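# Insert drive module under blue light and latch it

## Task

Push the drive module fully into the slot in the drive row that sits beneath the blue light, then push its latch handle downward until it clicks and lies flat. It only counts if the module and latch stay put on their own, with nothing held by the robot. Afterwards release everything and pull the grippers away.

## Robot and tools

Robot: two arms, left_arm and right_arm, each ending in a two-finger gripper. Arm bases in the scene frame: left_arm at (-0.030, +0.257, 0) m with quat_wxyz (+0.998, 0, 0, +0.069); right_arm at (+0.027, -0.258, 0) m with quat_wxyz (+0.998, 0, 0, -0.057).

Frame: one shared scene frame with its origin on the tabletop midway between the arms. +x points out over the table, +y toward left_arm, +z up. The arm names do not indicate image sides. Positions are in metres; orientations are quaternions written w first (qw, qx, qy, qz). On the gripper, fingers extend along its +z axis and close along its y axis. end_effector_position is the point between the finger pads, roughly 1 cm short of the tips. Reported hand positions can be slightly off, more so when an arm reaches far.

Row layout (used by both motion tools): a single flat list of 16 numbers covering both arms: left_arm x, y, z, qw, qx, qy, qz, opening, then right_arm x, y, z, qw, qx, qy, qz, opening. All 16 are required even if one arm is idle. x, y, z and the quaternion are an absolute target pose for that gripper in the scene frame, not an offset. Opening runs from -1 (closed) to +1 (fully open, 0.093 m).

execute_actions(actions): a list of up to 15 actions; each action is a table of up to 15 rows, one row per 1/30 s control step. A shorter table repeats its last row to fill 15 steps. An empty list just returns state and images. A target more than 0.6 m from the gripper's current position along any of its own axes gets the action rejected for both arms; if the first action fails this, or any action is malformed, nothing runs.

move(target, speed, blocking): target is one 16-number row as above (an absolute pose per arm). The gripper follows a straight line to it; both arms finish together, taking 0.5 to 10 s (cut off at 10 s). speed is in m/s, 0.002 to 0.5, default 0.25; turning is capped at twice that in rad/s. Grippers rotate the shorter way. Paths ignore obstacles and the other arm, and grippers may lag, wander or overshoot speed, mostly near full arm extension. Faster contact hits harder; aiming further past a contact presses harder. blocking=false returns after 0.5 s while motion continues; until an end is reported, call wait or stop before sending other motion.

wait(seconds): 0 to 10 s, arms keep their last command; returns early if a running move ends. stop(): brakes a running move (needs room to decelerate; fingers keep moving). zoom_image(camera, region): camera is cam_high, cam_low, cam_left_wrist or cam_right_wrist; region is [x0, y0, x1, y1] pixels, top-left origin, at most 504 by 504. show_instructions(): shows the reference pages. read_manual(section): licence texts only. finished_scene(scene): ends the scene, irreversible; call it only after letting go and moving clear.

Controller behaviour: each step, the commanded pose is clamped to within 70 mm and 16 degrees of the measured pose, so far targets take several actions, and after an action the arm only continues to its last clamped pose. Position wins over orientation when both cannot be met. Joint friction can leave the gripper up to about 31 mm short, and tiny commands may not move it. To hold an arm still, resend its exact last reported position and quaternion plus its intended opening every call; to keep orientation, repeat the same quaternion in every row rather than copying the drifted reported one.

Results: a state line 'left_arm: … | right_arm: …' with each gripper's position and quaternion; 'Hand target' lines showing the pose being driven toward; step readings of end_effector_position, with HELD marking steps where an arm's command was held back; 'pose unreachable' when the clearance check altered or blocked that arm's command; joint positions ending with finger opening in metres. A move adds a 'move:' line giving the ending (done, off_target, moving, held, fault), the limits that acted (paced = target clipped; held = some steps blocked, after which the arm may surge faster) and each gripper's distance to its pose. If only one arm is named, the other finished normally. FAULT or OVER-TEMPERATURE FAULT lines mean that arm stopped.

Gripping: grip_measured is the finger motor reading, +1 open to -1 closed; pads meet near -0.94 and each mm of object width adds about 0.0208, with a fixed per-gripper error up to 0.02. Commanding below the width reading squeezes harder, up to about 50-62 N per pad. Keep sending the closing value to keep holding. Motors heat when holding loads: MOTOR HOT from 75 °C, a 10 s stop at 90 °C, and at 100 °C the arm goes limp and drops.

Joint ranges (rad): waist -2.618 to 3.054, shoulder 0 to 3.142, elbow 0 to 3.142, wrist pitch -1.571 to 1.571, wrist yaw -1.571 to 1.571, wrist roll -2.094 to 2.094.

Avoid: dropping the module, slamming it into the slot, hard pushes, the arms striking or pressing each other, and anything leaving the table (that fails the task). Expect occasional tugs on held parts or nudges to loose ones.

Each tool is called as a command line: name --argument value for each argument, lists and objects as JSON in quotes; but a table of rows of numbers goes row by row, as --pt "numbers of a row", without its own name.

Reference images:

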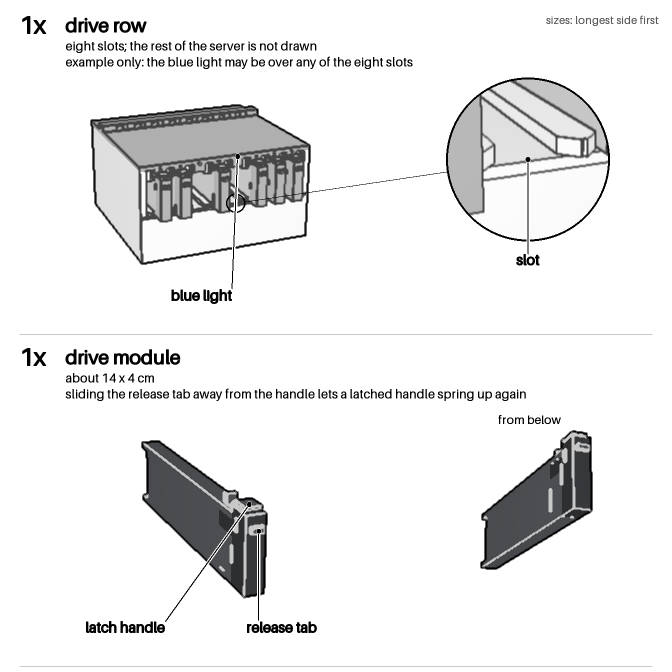

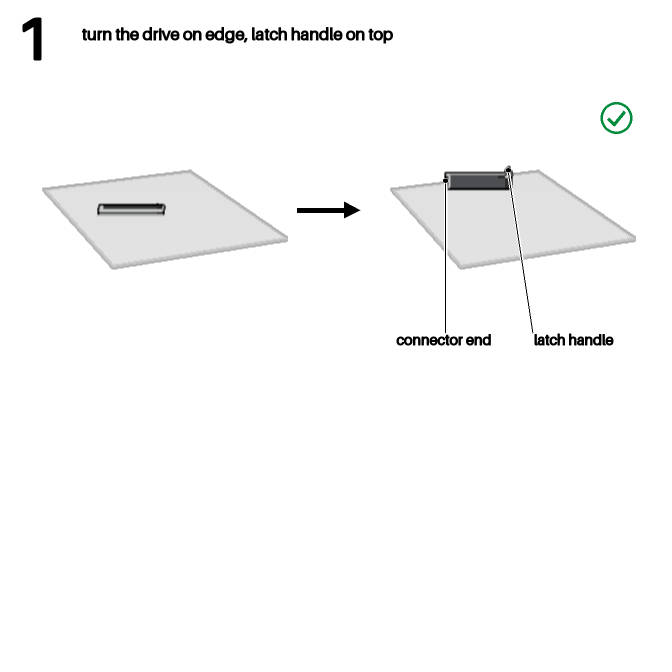

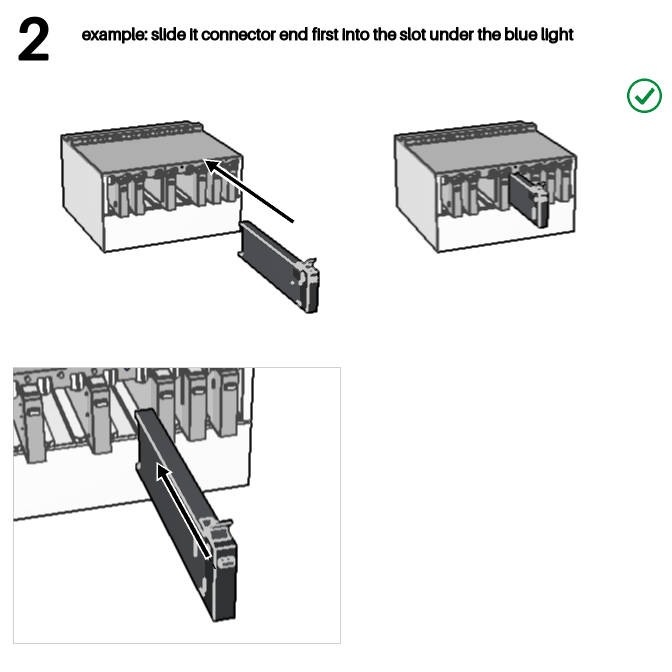

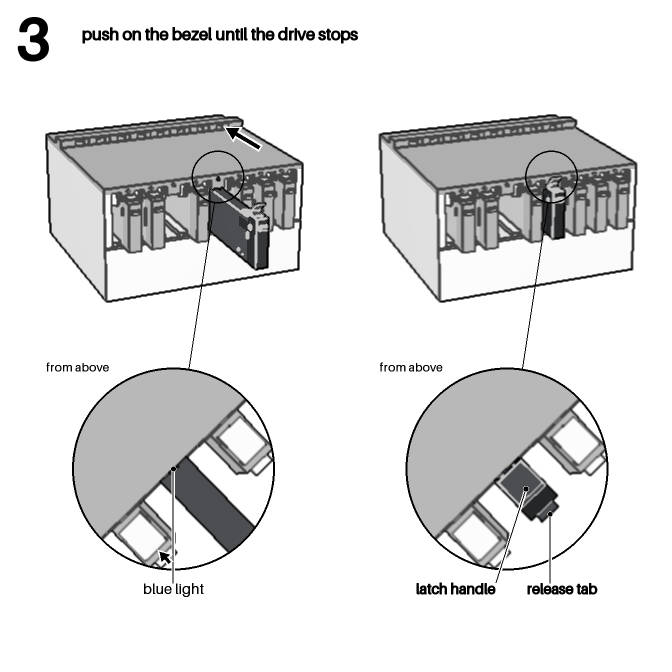

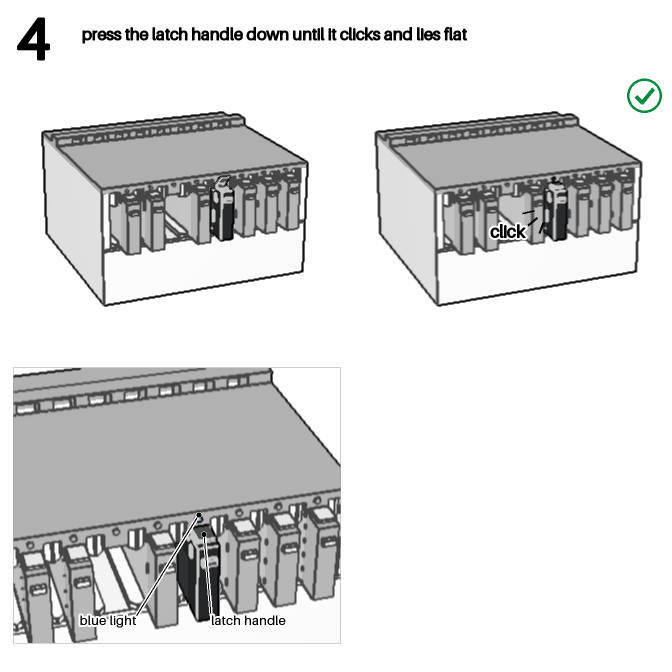

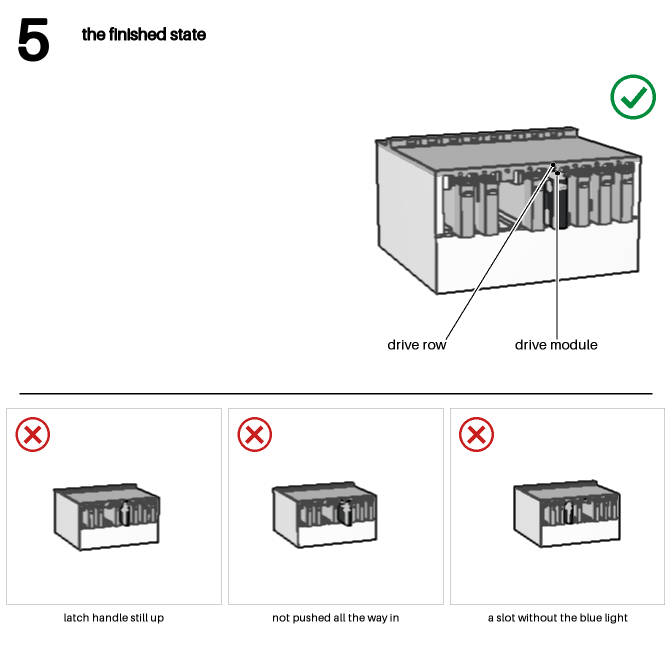

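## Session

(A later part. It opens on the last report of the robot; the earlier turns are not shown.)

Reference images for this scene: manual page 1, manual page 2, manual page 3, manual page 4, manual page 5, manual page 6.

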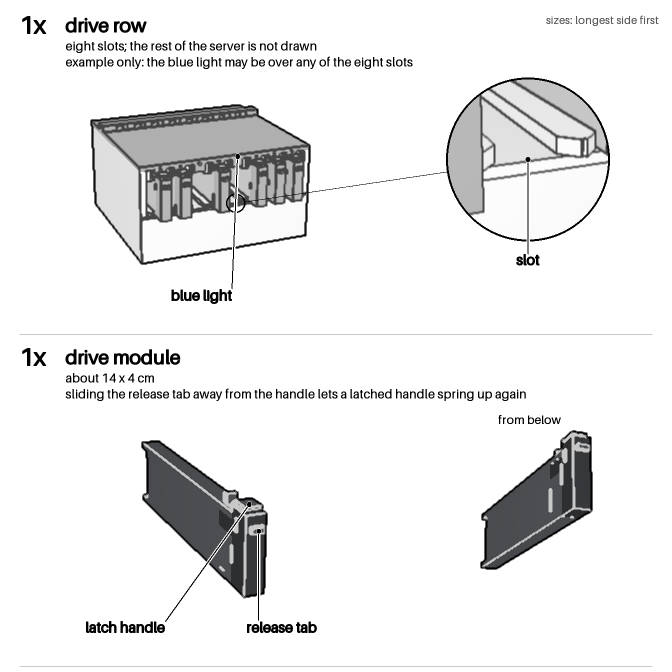

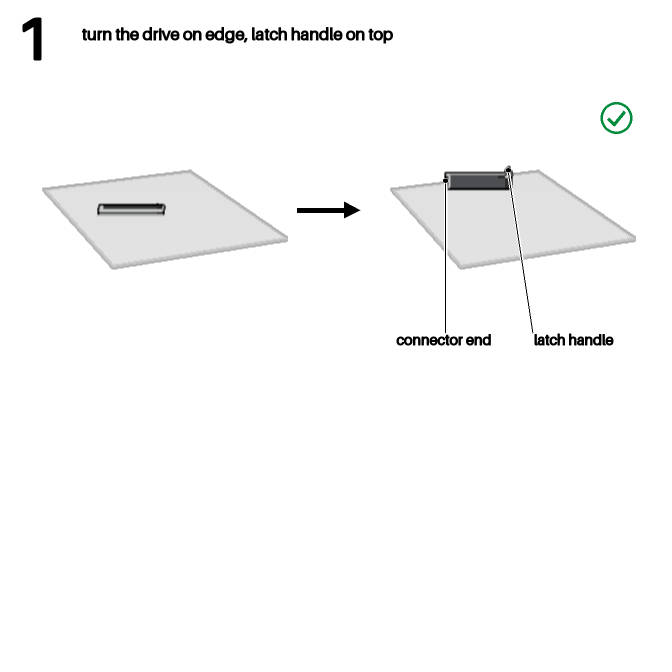

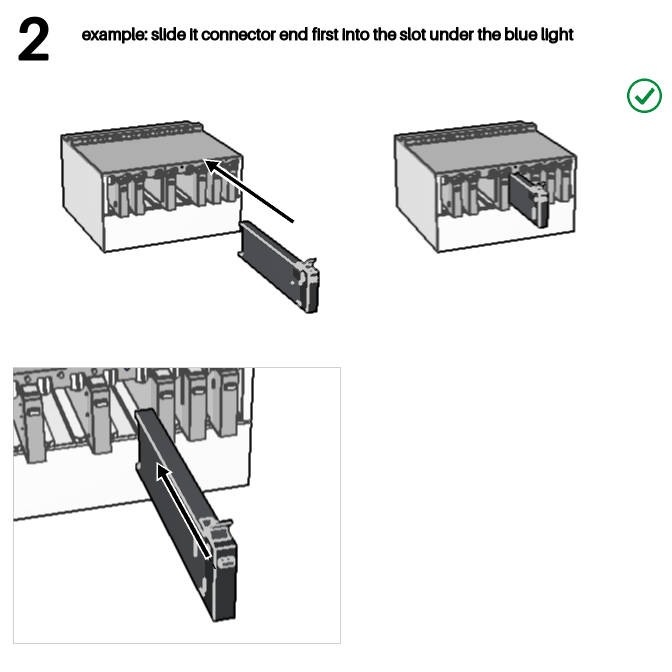

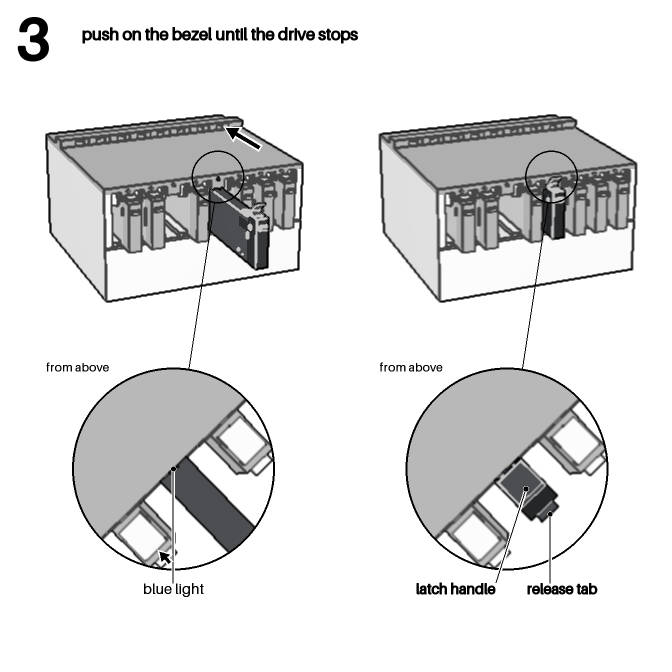

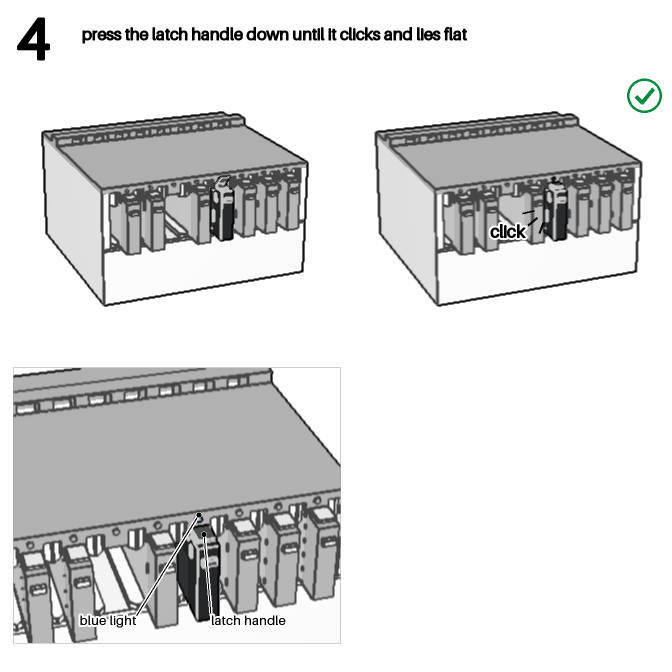

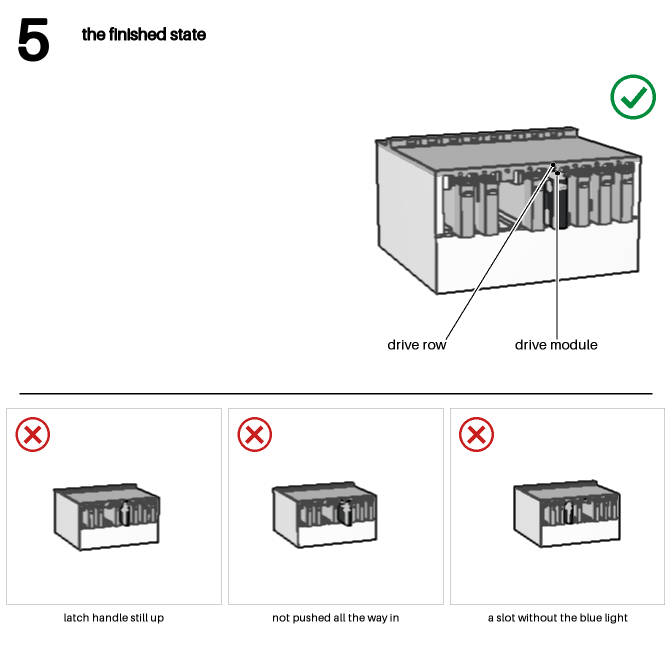

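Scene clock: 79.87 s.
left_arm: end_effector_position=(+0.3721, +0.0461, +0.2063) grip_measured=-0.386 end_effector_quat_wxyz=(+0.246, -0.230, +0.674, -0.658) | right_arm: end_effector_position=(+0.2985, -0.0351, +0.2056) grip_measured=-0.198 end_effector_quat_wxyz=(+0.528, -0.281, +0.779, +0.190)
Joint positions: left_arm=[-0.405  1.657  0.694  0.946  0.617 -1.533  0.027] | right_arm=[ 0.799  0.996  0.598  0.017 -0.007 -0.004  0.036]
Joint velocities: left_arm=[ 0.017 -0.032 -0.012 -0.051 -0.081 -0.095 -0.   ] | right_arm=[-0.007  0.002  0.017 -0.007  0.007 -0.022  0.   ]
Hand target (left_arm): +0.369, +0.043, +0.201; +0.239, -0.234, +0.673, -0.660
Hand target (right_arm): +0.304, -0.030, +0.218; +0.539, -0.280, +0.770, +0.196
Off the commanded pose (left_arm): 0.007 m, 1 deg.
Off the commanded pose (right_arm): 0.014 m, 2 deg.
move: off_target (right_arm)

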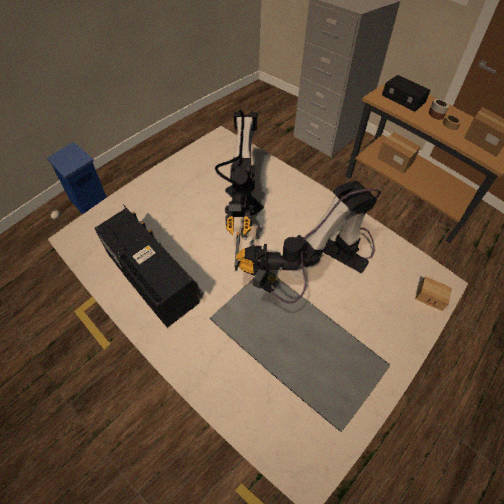

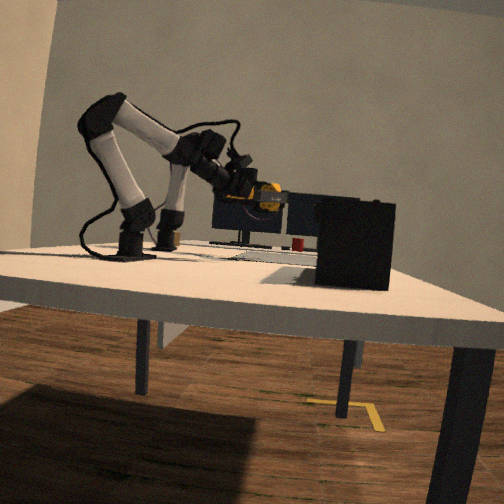

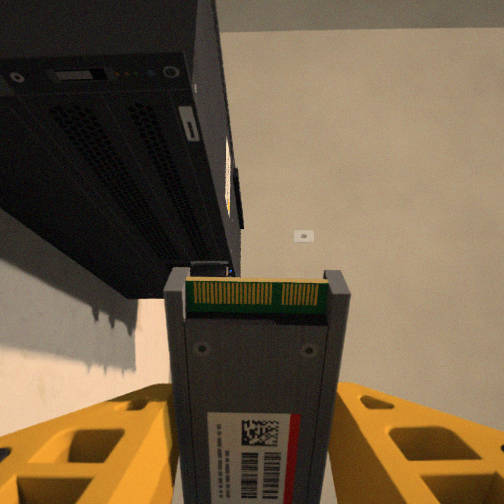

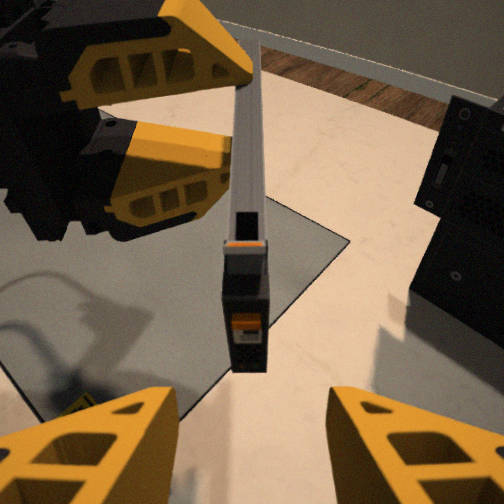

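move --target '[0.369,0.043,0.201,0.239,-0.234,0.673,-0.66,-0.4,0.325,-0.01,0.224,0.539,-0.28,0.77,0.196,-0.3]' --speed 0.05

Scene clock: 86.23 s.
left_arm: end_effector_position=(+0.3721, +0.0461, +0.2061) grip_measured=-0.386 end_effector_quat_wxyz=(+0.245, -0.230, +0.674, -0.658) | right_arm: end_effector_position=(+0.3209, -0.0168, +0.2123) grip_measured=-0.298 end_effector_quat_wxyz=(+0.528, -0.281, +0.779, +0.190)
Joint positions: left_arm=[-0.405  1.657  0.694  0.945  0.617 -1.533  0.027] | right_arm=[ 0.799  1.129  0.69   0.06  -0.007 -0.004  0.031]
Joint velocities: left_arm=[ 0.002 -0.017 -0.002  0.007  0.007  0.007 -0.   ] | right_arm=[ 0.002 -0.002 -0.002  0.007 -0.022 -0.037 -0.   ]
Hand target (left_arm): +0.369, +0.043, +0.201; +0.239, -0.234, +0.673, -0.660
Hand target (right_arm): +0.325, -0.011, +0.224; +0.539, -0.280, +0.770, +0.196
Off the commanded pose (left_arm): 0.007 m, 1 deg.
Off the commanded pose (right_arm): 0.014 m, 2 deg.
move: off_target (right_arm)

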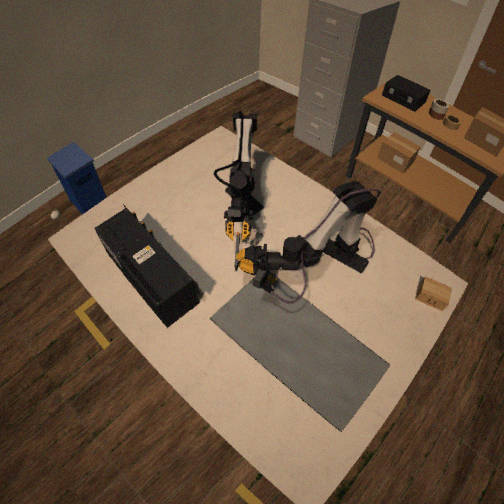

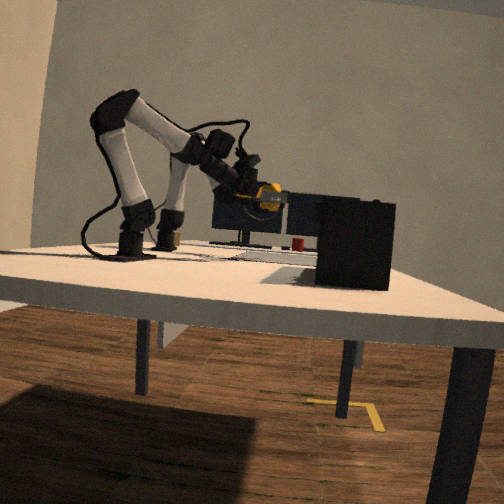

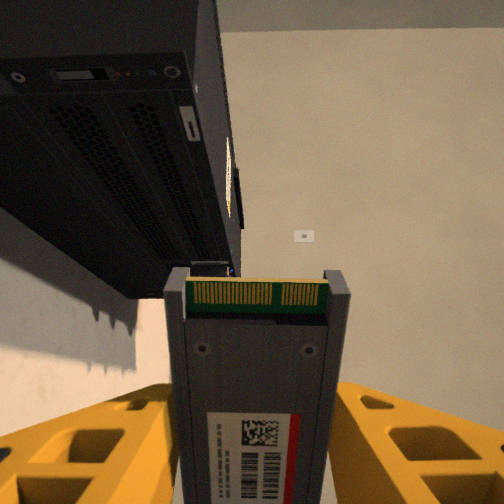

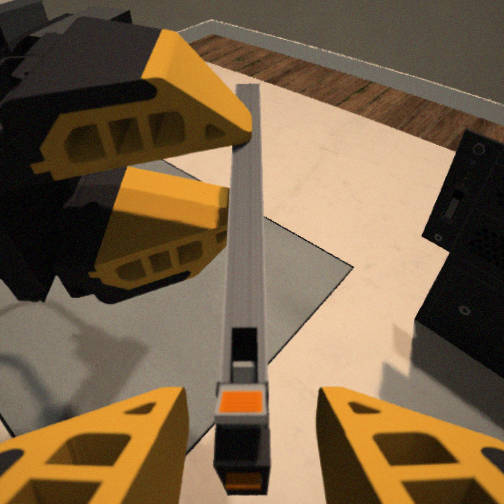

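execute_actions --actions '[[[0.369,0.043,0.201,0.239,-0.234,0.673,-0.66,-0.4,0.324,-0.009,0.224,0.539,-0.28,0.77,0.196,-0.4],[0.369,0.043,0.201,0.239,-0.234,0.673,-0.66,-0.4,0.323,-0.008,0.224,0.539,-0.28,0.77,0.196,-0.5],[0.369,0.043,0.201,0.239,-0.234,0.673,-0.66,-0.4,0.323,-0.008,0.224,0.539,-0.28,0.77,0.196,-0.58]]]'

zoom_image --camera "cam_right_wrist" --region '[150,300,354,504]'

Scene clock: 92.30 s.
left_arm: end_effector_position=(+0.3721, +0.0461, +0.2061) grip_measured=-0.386 end_effector_quat_wxyz=(+0.245, -0.230, +0.674, -0.658) | right_arm: end_effector_position=(+0.3199, -0.0155, +0.2124) grip_measured=-0.578 end_effector_quat_wxyz=(+0.528, -0.282, +0.778, +0.190)
Joint positions: left_arm=[-0.405  1.657  0.694  0.945  0.617 -1.533  0.027] | right_arm=[ 0.806  1.129  0.69   0.06  -0.001 -0.003  0.017]
Joint velocities: left_arm=[-0.012  0.002 -0.027 -0.007  0.007 -0.066 -0.001] | right_arm=[-0.007 -0.007 -0.007  0.022 -0.007 -0.007 -0.   ]
Hand target (left_arm): +0.369, +0.043, +0.201; +0.239, -0.234, +0.673, -0.660
Hand target (right_arm): +0.323, -0.008, +0.224; +0.539, -0.280, +0.770, +0.196
Off the commanded pose (left_arm): 0.007 m, 1 deg.
Off the commanded pose (right_arm): 0.014 m, 2 deg.
Step readings (end_effector_position):
0: left_arm (+0.3721, +0.0461, +0.2061) | right_arm (+0.3209, -0.0168, +0.2124)
1: left_arm (+0.3721, +0.0461, +0.2061) | right_arm (+0.3209, -0.0168, +0.2124)
2: left_arm (+0.3721, +0.0461, +0.2061) | right_arm (+0.3209, -0.0167, +0.2124)
4: left_arm (+0.3721, +0.0461, +0.2061) | right_arm (+0.3201, -0.0158, +0.2124)
8: left_arm (+0.3721, +0.0461, +0.2061) | right_arm (+0.3197, -0.0153, +0.2124)
15: end_effector_position above

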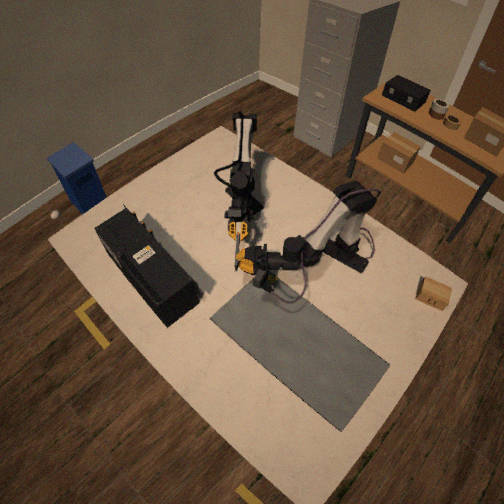

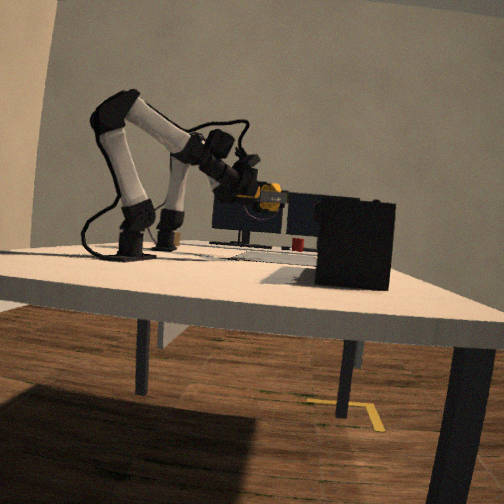

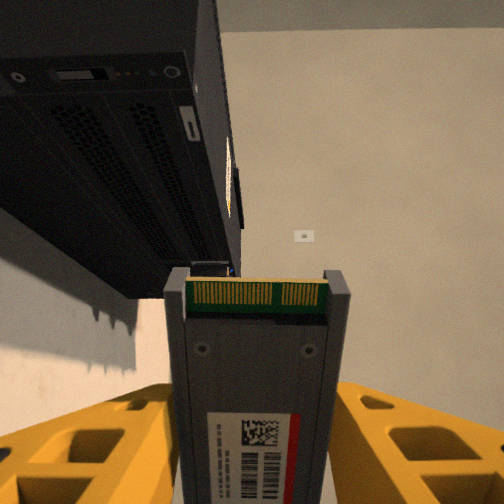

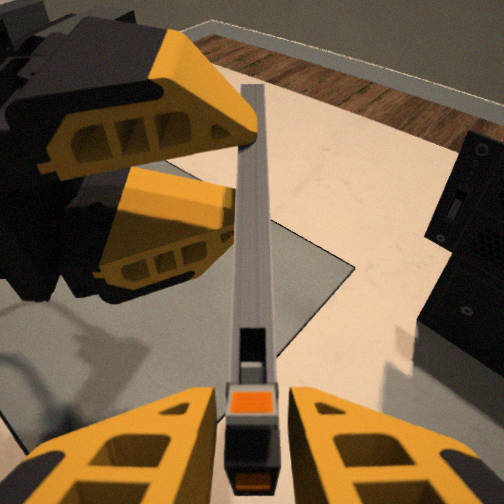

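Region (150, 300, 354, 504) of cam_right_wrist's 504x504 image, scaled by 2.471, with more detail than that image has.

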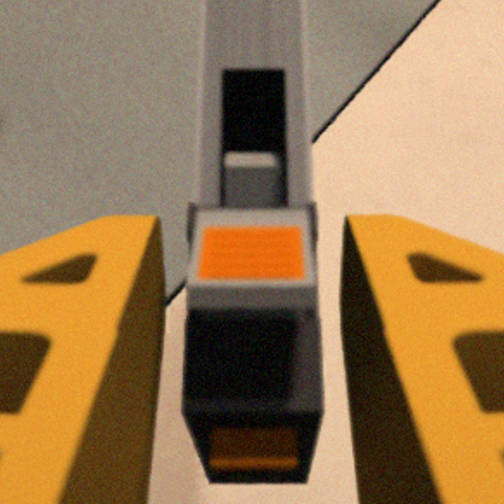

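Centered. Close, then release left.

execute_actions --actions '[[[0.369,0.043,0.201,0.239,-0.234,0.673,-0.66,-0.4,0.323,-0.008,0.224,0.539,-0.28,0.77,0.196,-0.64],[0.369,0.043,0.201,0.239,-0.234,0.673,-0.66,-0.4,0.323,-0.008,0.224,0.539,-0.28,0.77,0.196,-0.68],[0.369,0.043,0.201,0.239,-0.234,0.673,-0.66,-0.4,0.323,-0.008,0.224,0.539,-0.28,0.77,0.196,-0.72],[0.369,0.043,0.201,0.239,-0.234,0.673,-0.66,-0.4,0.323,-0.008,0.224,0.539,-0.28,0.77,0.196,-0.76],[0.369,0.043,0.201,0.239,-0.234,0.673,-0.66,-0.4,0.323,-0.008,0.224,0.539,-0.28,0.77,0.196,-0.8],[0.369,0.043,0.201,0.239,-0.234,0.673,-0.66,-0.4,0.323,-0.008,0.224,0.539,-0.28,0.77,0.196,-0.84],[0.369,0.043,0.201,0.239,-0.234,0.673,-0.66,-0.4,0.323,-0.008,0.224,0.539,-0.28,0.77,0.196,-0.88],[0.369,0.043,0.201,0.239,-0.234,0.673,-0.66,-0.4,0.323,-0.008,0.224,0.539,-0.28,0.77,0.196,-0.92]],[[0.369,0.043,0.201,0.239,-0.234,0.673,-0.66,-0.3,0.323,-0.008,0.224,0.539,-0.28,0.77,0.196,-0.92],[0.369,0.043,0.201,0.239,-0.234,0.673,-0.66,-0.2,0.323,-0.008,0.224,0.539,-0.28,0.77,0.196,-0.92],[0.369,0.043,0.201,0.239,-0.234,0.673,-0.66,-0.1,0.323,-0.008,0.224,0.539,-0.28,0.77,0.196,-0.92],[0.369,0.043,0.201,0.239,-0.234,0.673,-0.66,0.2,0.323,-0.008,0.224,0.539,-0.28,0.77,0.196,-0.92]]]'

Scene clock: 102.93 s.
left_arm: end_effector_position=(+0.3721, +0.0461, +0.2091) grip_measured=+0.198 end_effector_quat_wxyz=(+0.249, -0.227, +0.671, -0.661) | right_arm: end_effector_position=(+0.3199, -0.0160, +0.2116) grip_measured=-0.888 end_effector_quat_wxyz=(+0.527, -0.282, +0.780, +0.188)
Joint positions: left_arm=[-0.405  1.657  0.694  0.959  0.617 -1.535  0.055] | right_arm=[ 0.806  1.129  0.69   0.057  0.001 -0.003  0.003]
Joint velocities: left_arm=[-0.002 -0.002 -0.017 -0.022 -0.095 -0.022 -0.001] | right_arm=[-0.002  0.002  0.002 -0.022 -0.066  0.095  0.   ]
Hand target (left_arm): +0.369, +0.043, +0.201; +0.239, -0.234, +0.673, -0.660
Hand target (right_arm): +0.323, -0.008, +0.224; +0.539, -0.280, +0.770, +0.196
Off the commanded pose (left_arm): 0.009 m, 1 deg.
Off the commanded pose (right_arm): 0.015 m, 2 deg.
Step readings (end_effector_position; steps 1 to 15: 1st action; 16 to 30: 2nd action):
0: left_arm (+0.3721, +0.0461, +0.2061) | right_arm (+0.3199, -0.0155, +0.2124)
1: left_arm (+0.3721, +0.0461, +0.2061) | right_arm (+0.3199, -0.0155, +0.2124)
2: left_arm (+0.3721, +0.0461, +0.2061) | right_arm (+0.3199, -0.0155, +0.2124)
4: left_arm (+0.3721, +0.0461, +0.2061) | right_arm (+0.3199, -0.0155, +0.2124)
8: left_arm (+0.3721, +0.0461, +0.2061) | right_arm (+0.3201, -0.0158, +0.2124)
15: left_arm (+0.3721, +0.0461, +0.2061) | right_arm (+0.3201, -0.0158, +0.2124)
16: left_arm (+0.3721, +0.0461, +0.2061) | right_arm (+0.3201, -0.0158, +0.2124)
17: left_arm (+0.3721, +0.0461, +0.2062) | right_arm (+0.3201, -0.0158, +0.2124)
19: left_arm (+0.3721, +0.0461, +0.2072) | right_arm (+0.3200, -0.0159, +0.2120)
23: left_arm (+0.3721, +0.0461, +0.2085) | right_arm (+0.3199, -0.0160, +0.2117)
30: end_effector_position above

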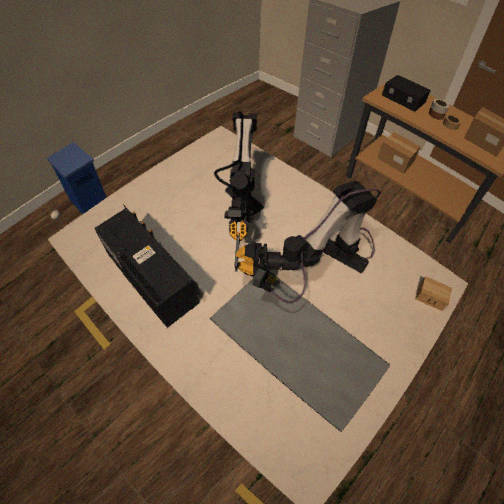

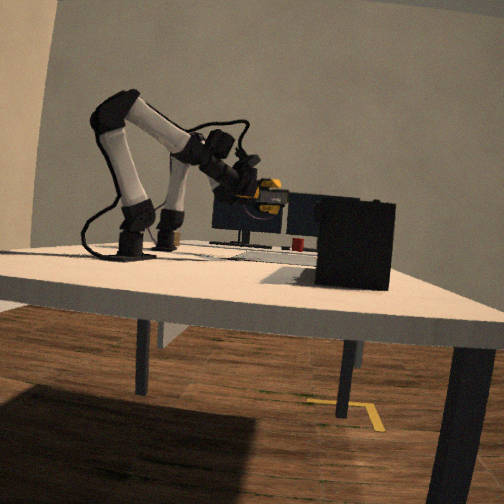

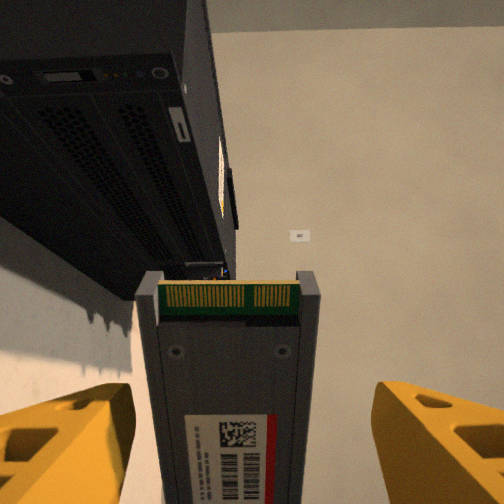

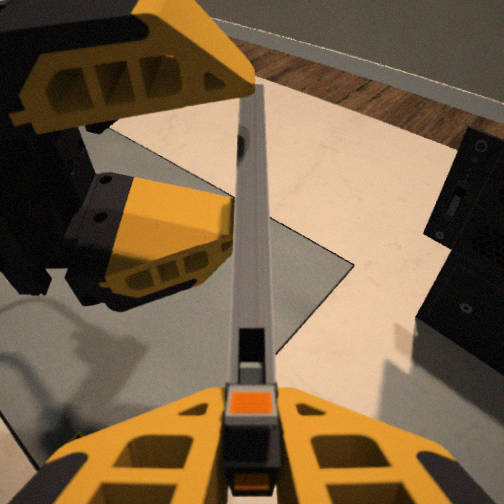

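move --target '[0.35,0.07,0.2,0.239,-0.234,0.673,-0.66,1,0.345,-0.312,0.17,0.574,0.0286,0.8185,-0.02,-0.92]' --speed 0.2

move --target '[0.39,-0.08,0.155,0.183,-0.183,0.683,-0.683,1,0.345,-0.312,0.17,0.574,0.0286,0.8185,-0.02,-0.92]' --speed 0.25

Scene clock: 117.23 s.
left_arm: end_effector_position=(+0.3539, +0.0664, +0.2002) grip_measured=+0.979 end_effector_quat_wxyz=(+0.241, -0.231, +0.675, -0.658) | right_arm: end_effector_position=(+0.3378, -0.3121, +0.1716) grip_measured=-0.888 end_effector_quat_wxyz=(+0.562, +0.028, +0.826, -0.020)
Joint positions: left_arm=[-0.35   1.594  0.6    0.971  0.679 -1.536  0.092] | right_arm=[-0.16   0.841  0.404  0.055 -0.19  -0.078  0.003]
Joint velocities: left_arm=[ 0.012 -0.002  0.002 -0.007 -0.022  0.022 -0.001] | right_arm=[-0.007 -0.007 -0.007 -0.051  0.007 -0.022 -0.   ]
Hand target (left_arm): +0.350, +0.070, +0.200; +0.239, -0.234, +0.673, -0.660
Hand target (right_arm): +0.340, -0.315, +0.170; +0.568, +0.027, +0.822, -0.023
Off the commanded pose (left_arm): 0.005 m, 1 deg.
Off the commanded pose (right_arm): 0.007 m, 2 deg.
move: done

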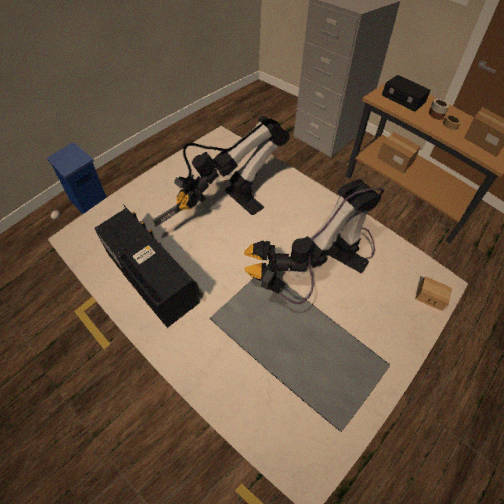

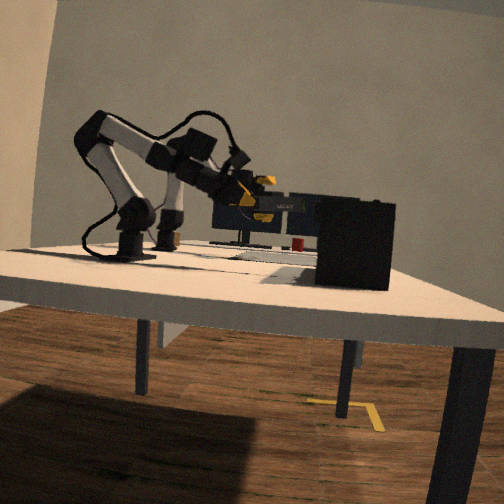

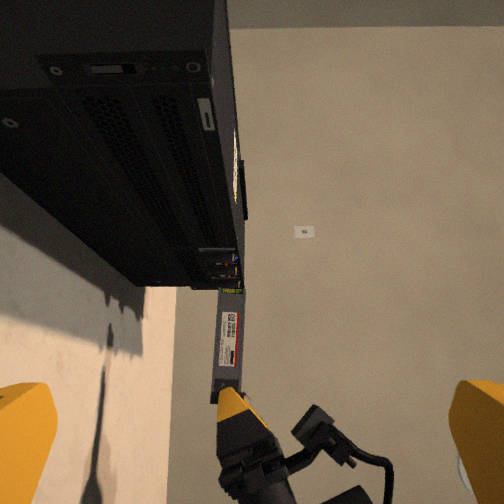

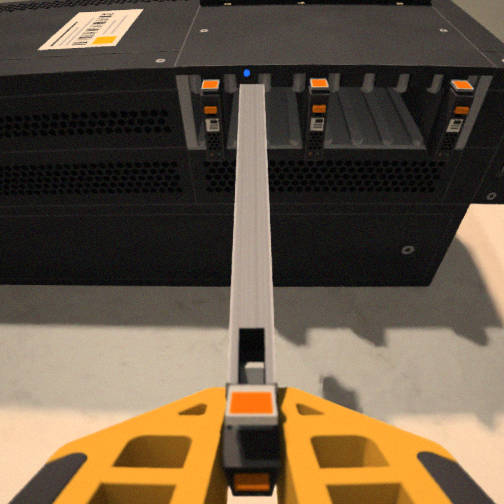

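Scene clock: 118.40 s.
left_arm: end_effector_position=(+0.3830, -0.0774, +0.1496) grip_measured=+0.979 end_effector_quat_wxyz=(+0.180, -0.181, +0.690, -0.677) | right_arm: end_effector_position=(+0.3432, -0.3136, +0.1746) grip_measured=-0.888 end_effector_quat_wxyz=(+0.571, +0.029, +0.820, -0.021)
Joint positions: left_arm=[-0.657  2.056  0.944  1.092  0.535 -1.557  0.092] | right_arm=[-0.16   0.867  0.404  0.102 -0.19  -0.073  0.003]
Joint velocities: left_arm=[-0.007 -0.007 -0.007 -0.037  0.022 -0.066 -0.   ] | right_arm=[-0.002 -0.002  0.007 -0.007  0.066 -0.022  0.001]
Hand target (left_arm): +0.387, -0.079, +0.155; +0.183, -0.182, +0.683, -0.683
Hand target (right_arm): +0.345, -0.312, +0.170; +0.573, +0.029, +0.818, -0.020
Off the commanded pose (left_arm): 0.009 m, 1 deg.
Off the commanded pose (right_arm): 0.005 m, 0 deg.
move: done

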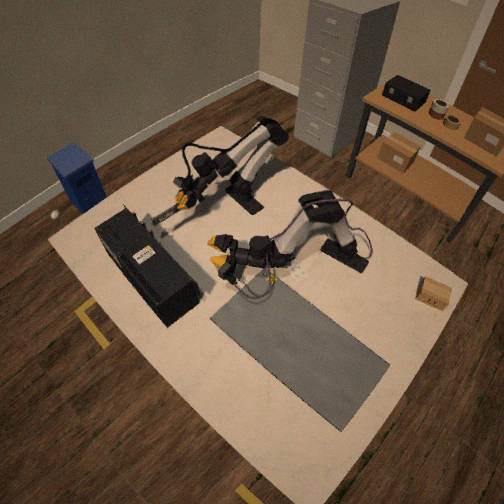

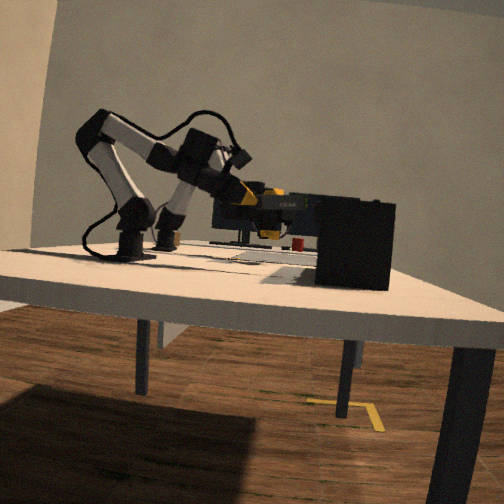

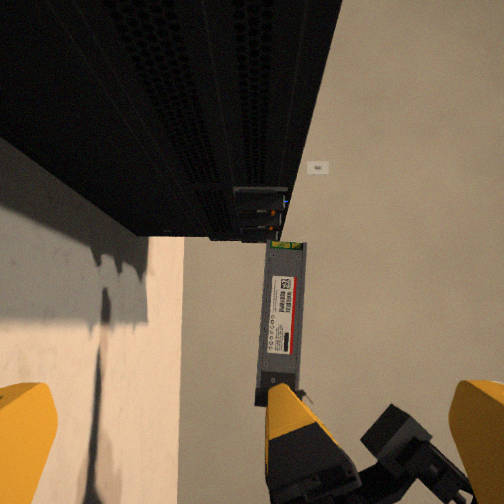

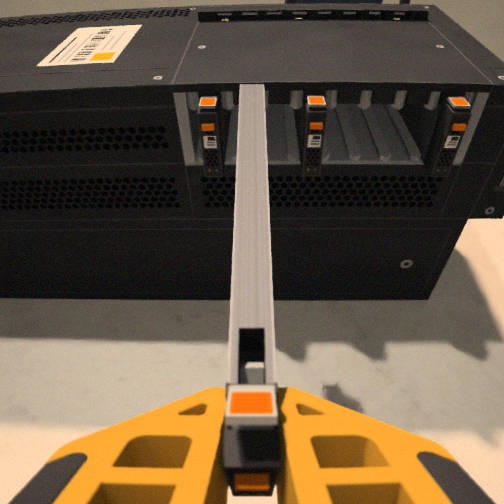

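zoom_image --camera "cam_left_wrist" --region '[130,170,370,410]'

Region (130, 170, 370, 410) of cam_left_wrist's 504x504 image, scaled by 2.100, with more detail than that image has.

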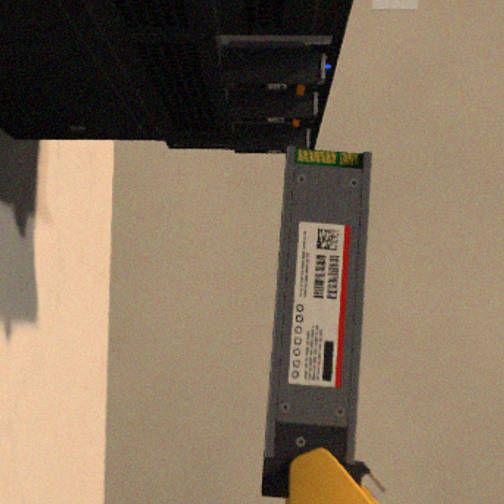

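move --target '[0.387,-0.079,0.155,0.183,-0.183,0.683,-0.683,1,0.36,-0.308,0.153,0.552,0.029,0.8335,-0.0193,-0.92]' --speed 0.05

zoom_image --camera "cam_left_wrist" --region '[130,170,370,410]'

Scene clock: 130.87 s.
left_arm: end_effector_position=(+0.3832, -0.0773, +0.1497) grip_measured=+0.979 end_effector_quat_wxyz=(+0.180, -0.182, +0.689, -0.678) | right_arm: end_effector_position=(+0.3549, -0.3103, +0.1475) grip_measured=-0.888 end_effector_quat_wxyz=(+0.540, +0.031, +0.841, -0.019)
Joint positions: left_arm=[-0.657  2.056  0.944  1.093  0.533 -1.559  0.092] | right_arm=[-0.119  0.99   0.404  0.152 -0.146 -0.066  0.003]
Joint velocities: left_arm=[-0.007  0.017 -0.002 -0.037  0.037  0.007  0.   ] | right_arm=[ 0.007 -0.002  0.002 -0.022 -0.007 -0.037  0.001]
Hand target (left_arm): +0.387, -0.079, +0.155; +0.183, -0.183, +0.683, -0.683
Hand target (right_arm): +0.360, -0.308, +0.153; +0.551, +0.028, +0.833, -0.019
Off the commanded pose (left_arm): 0.007 m, 1 deg.
Off the commanded pose (right_arm): 0.008 m, 2 deg.
move: done

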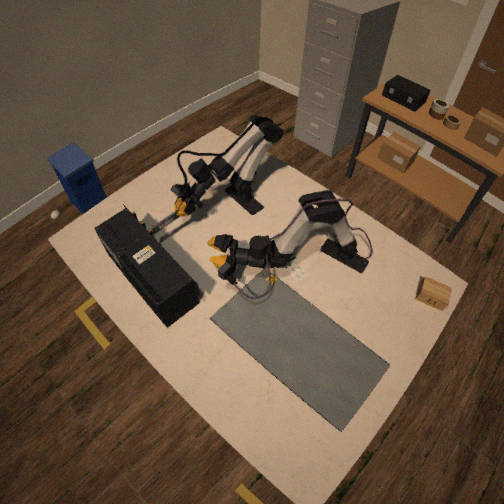

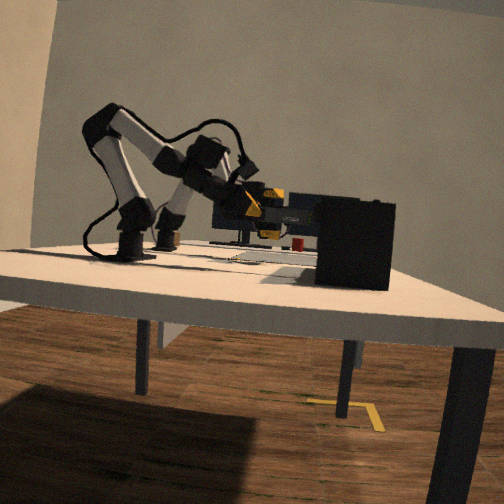

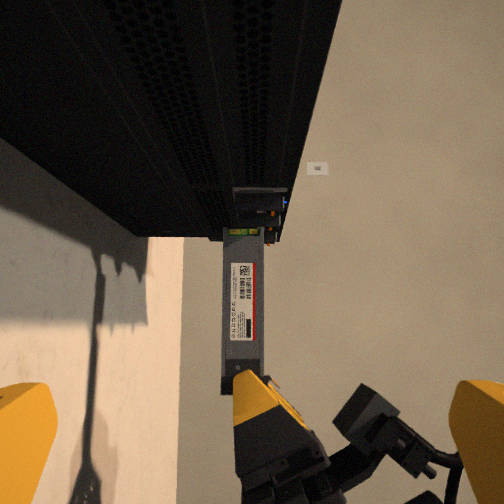

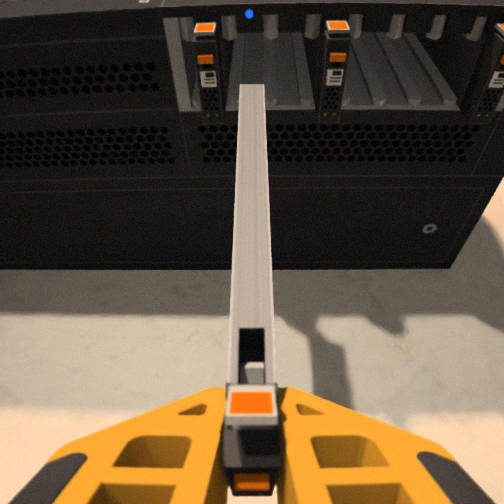

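Region (130, 170, 370, 410) of cam_left_wrist's 504x504 image, scaled by 2.100, with more detail than that image has.

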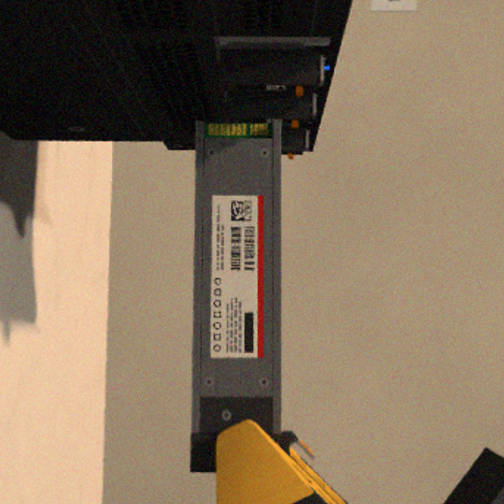

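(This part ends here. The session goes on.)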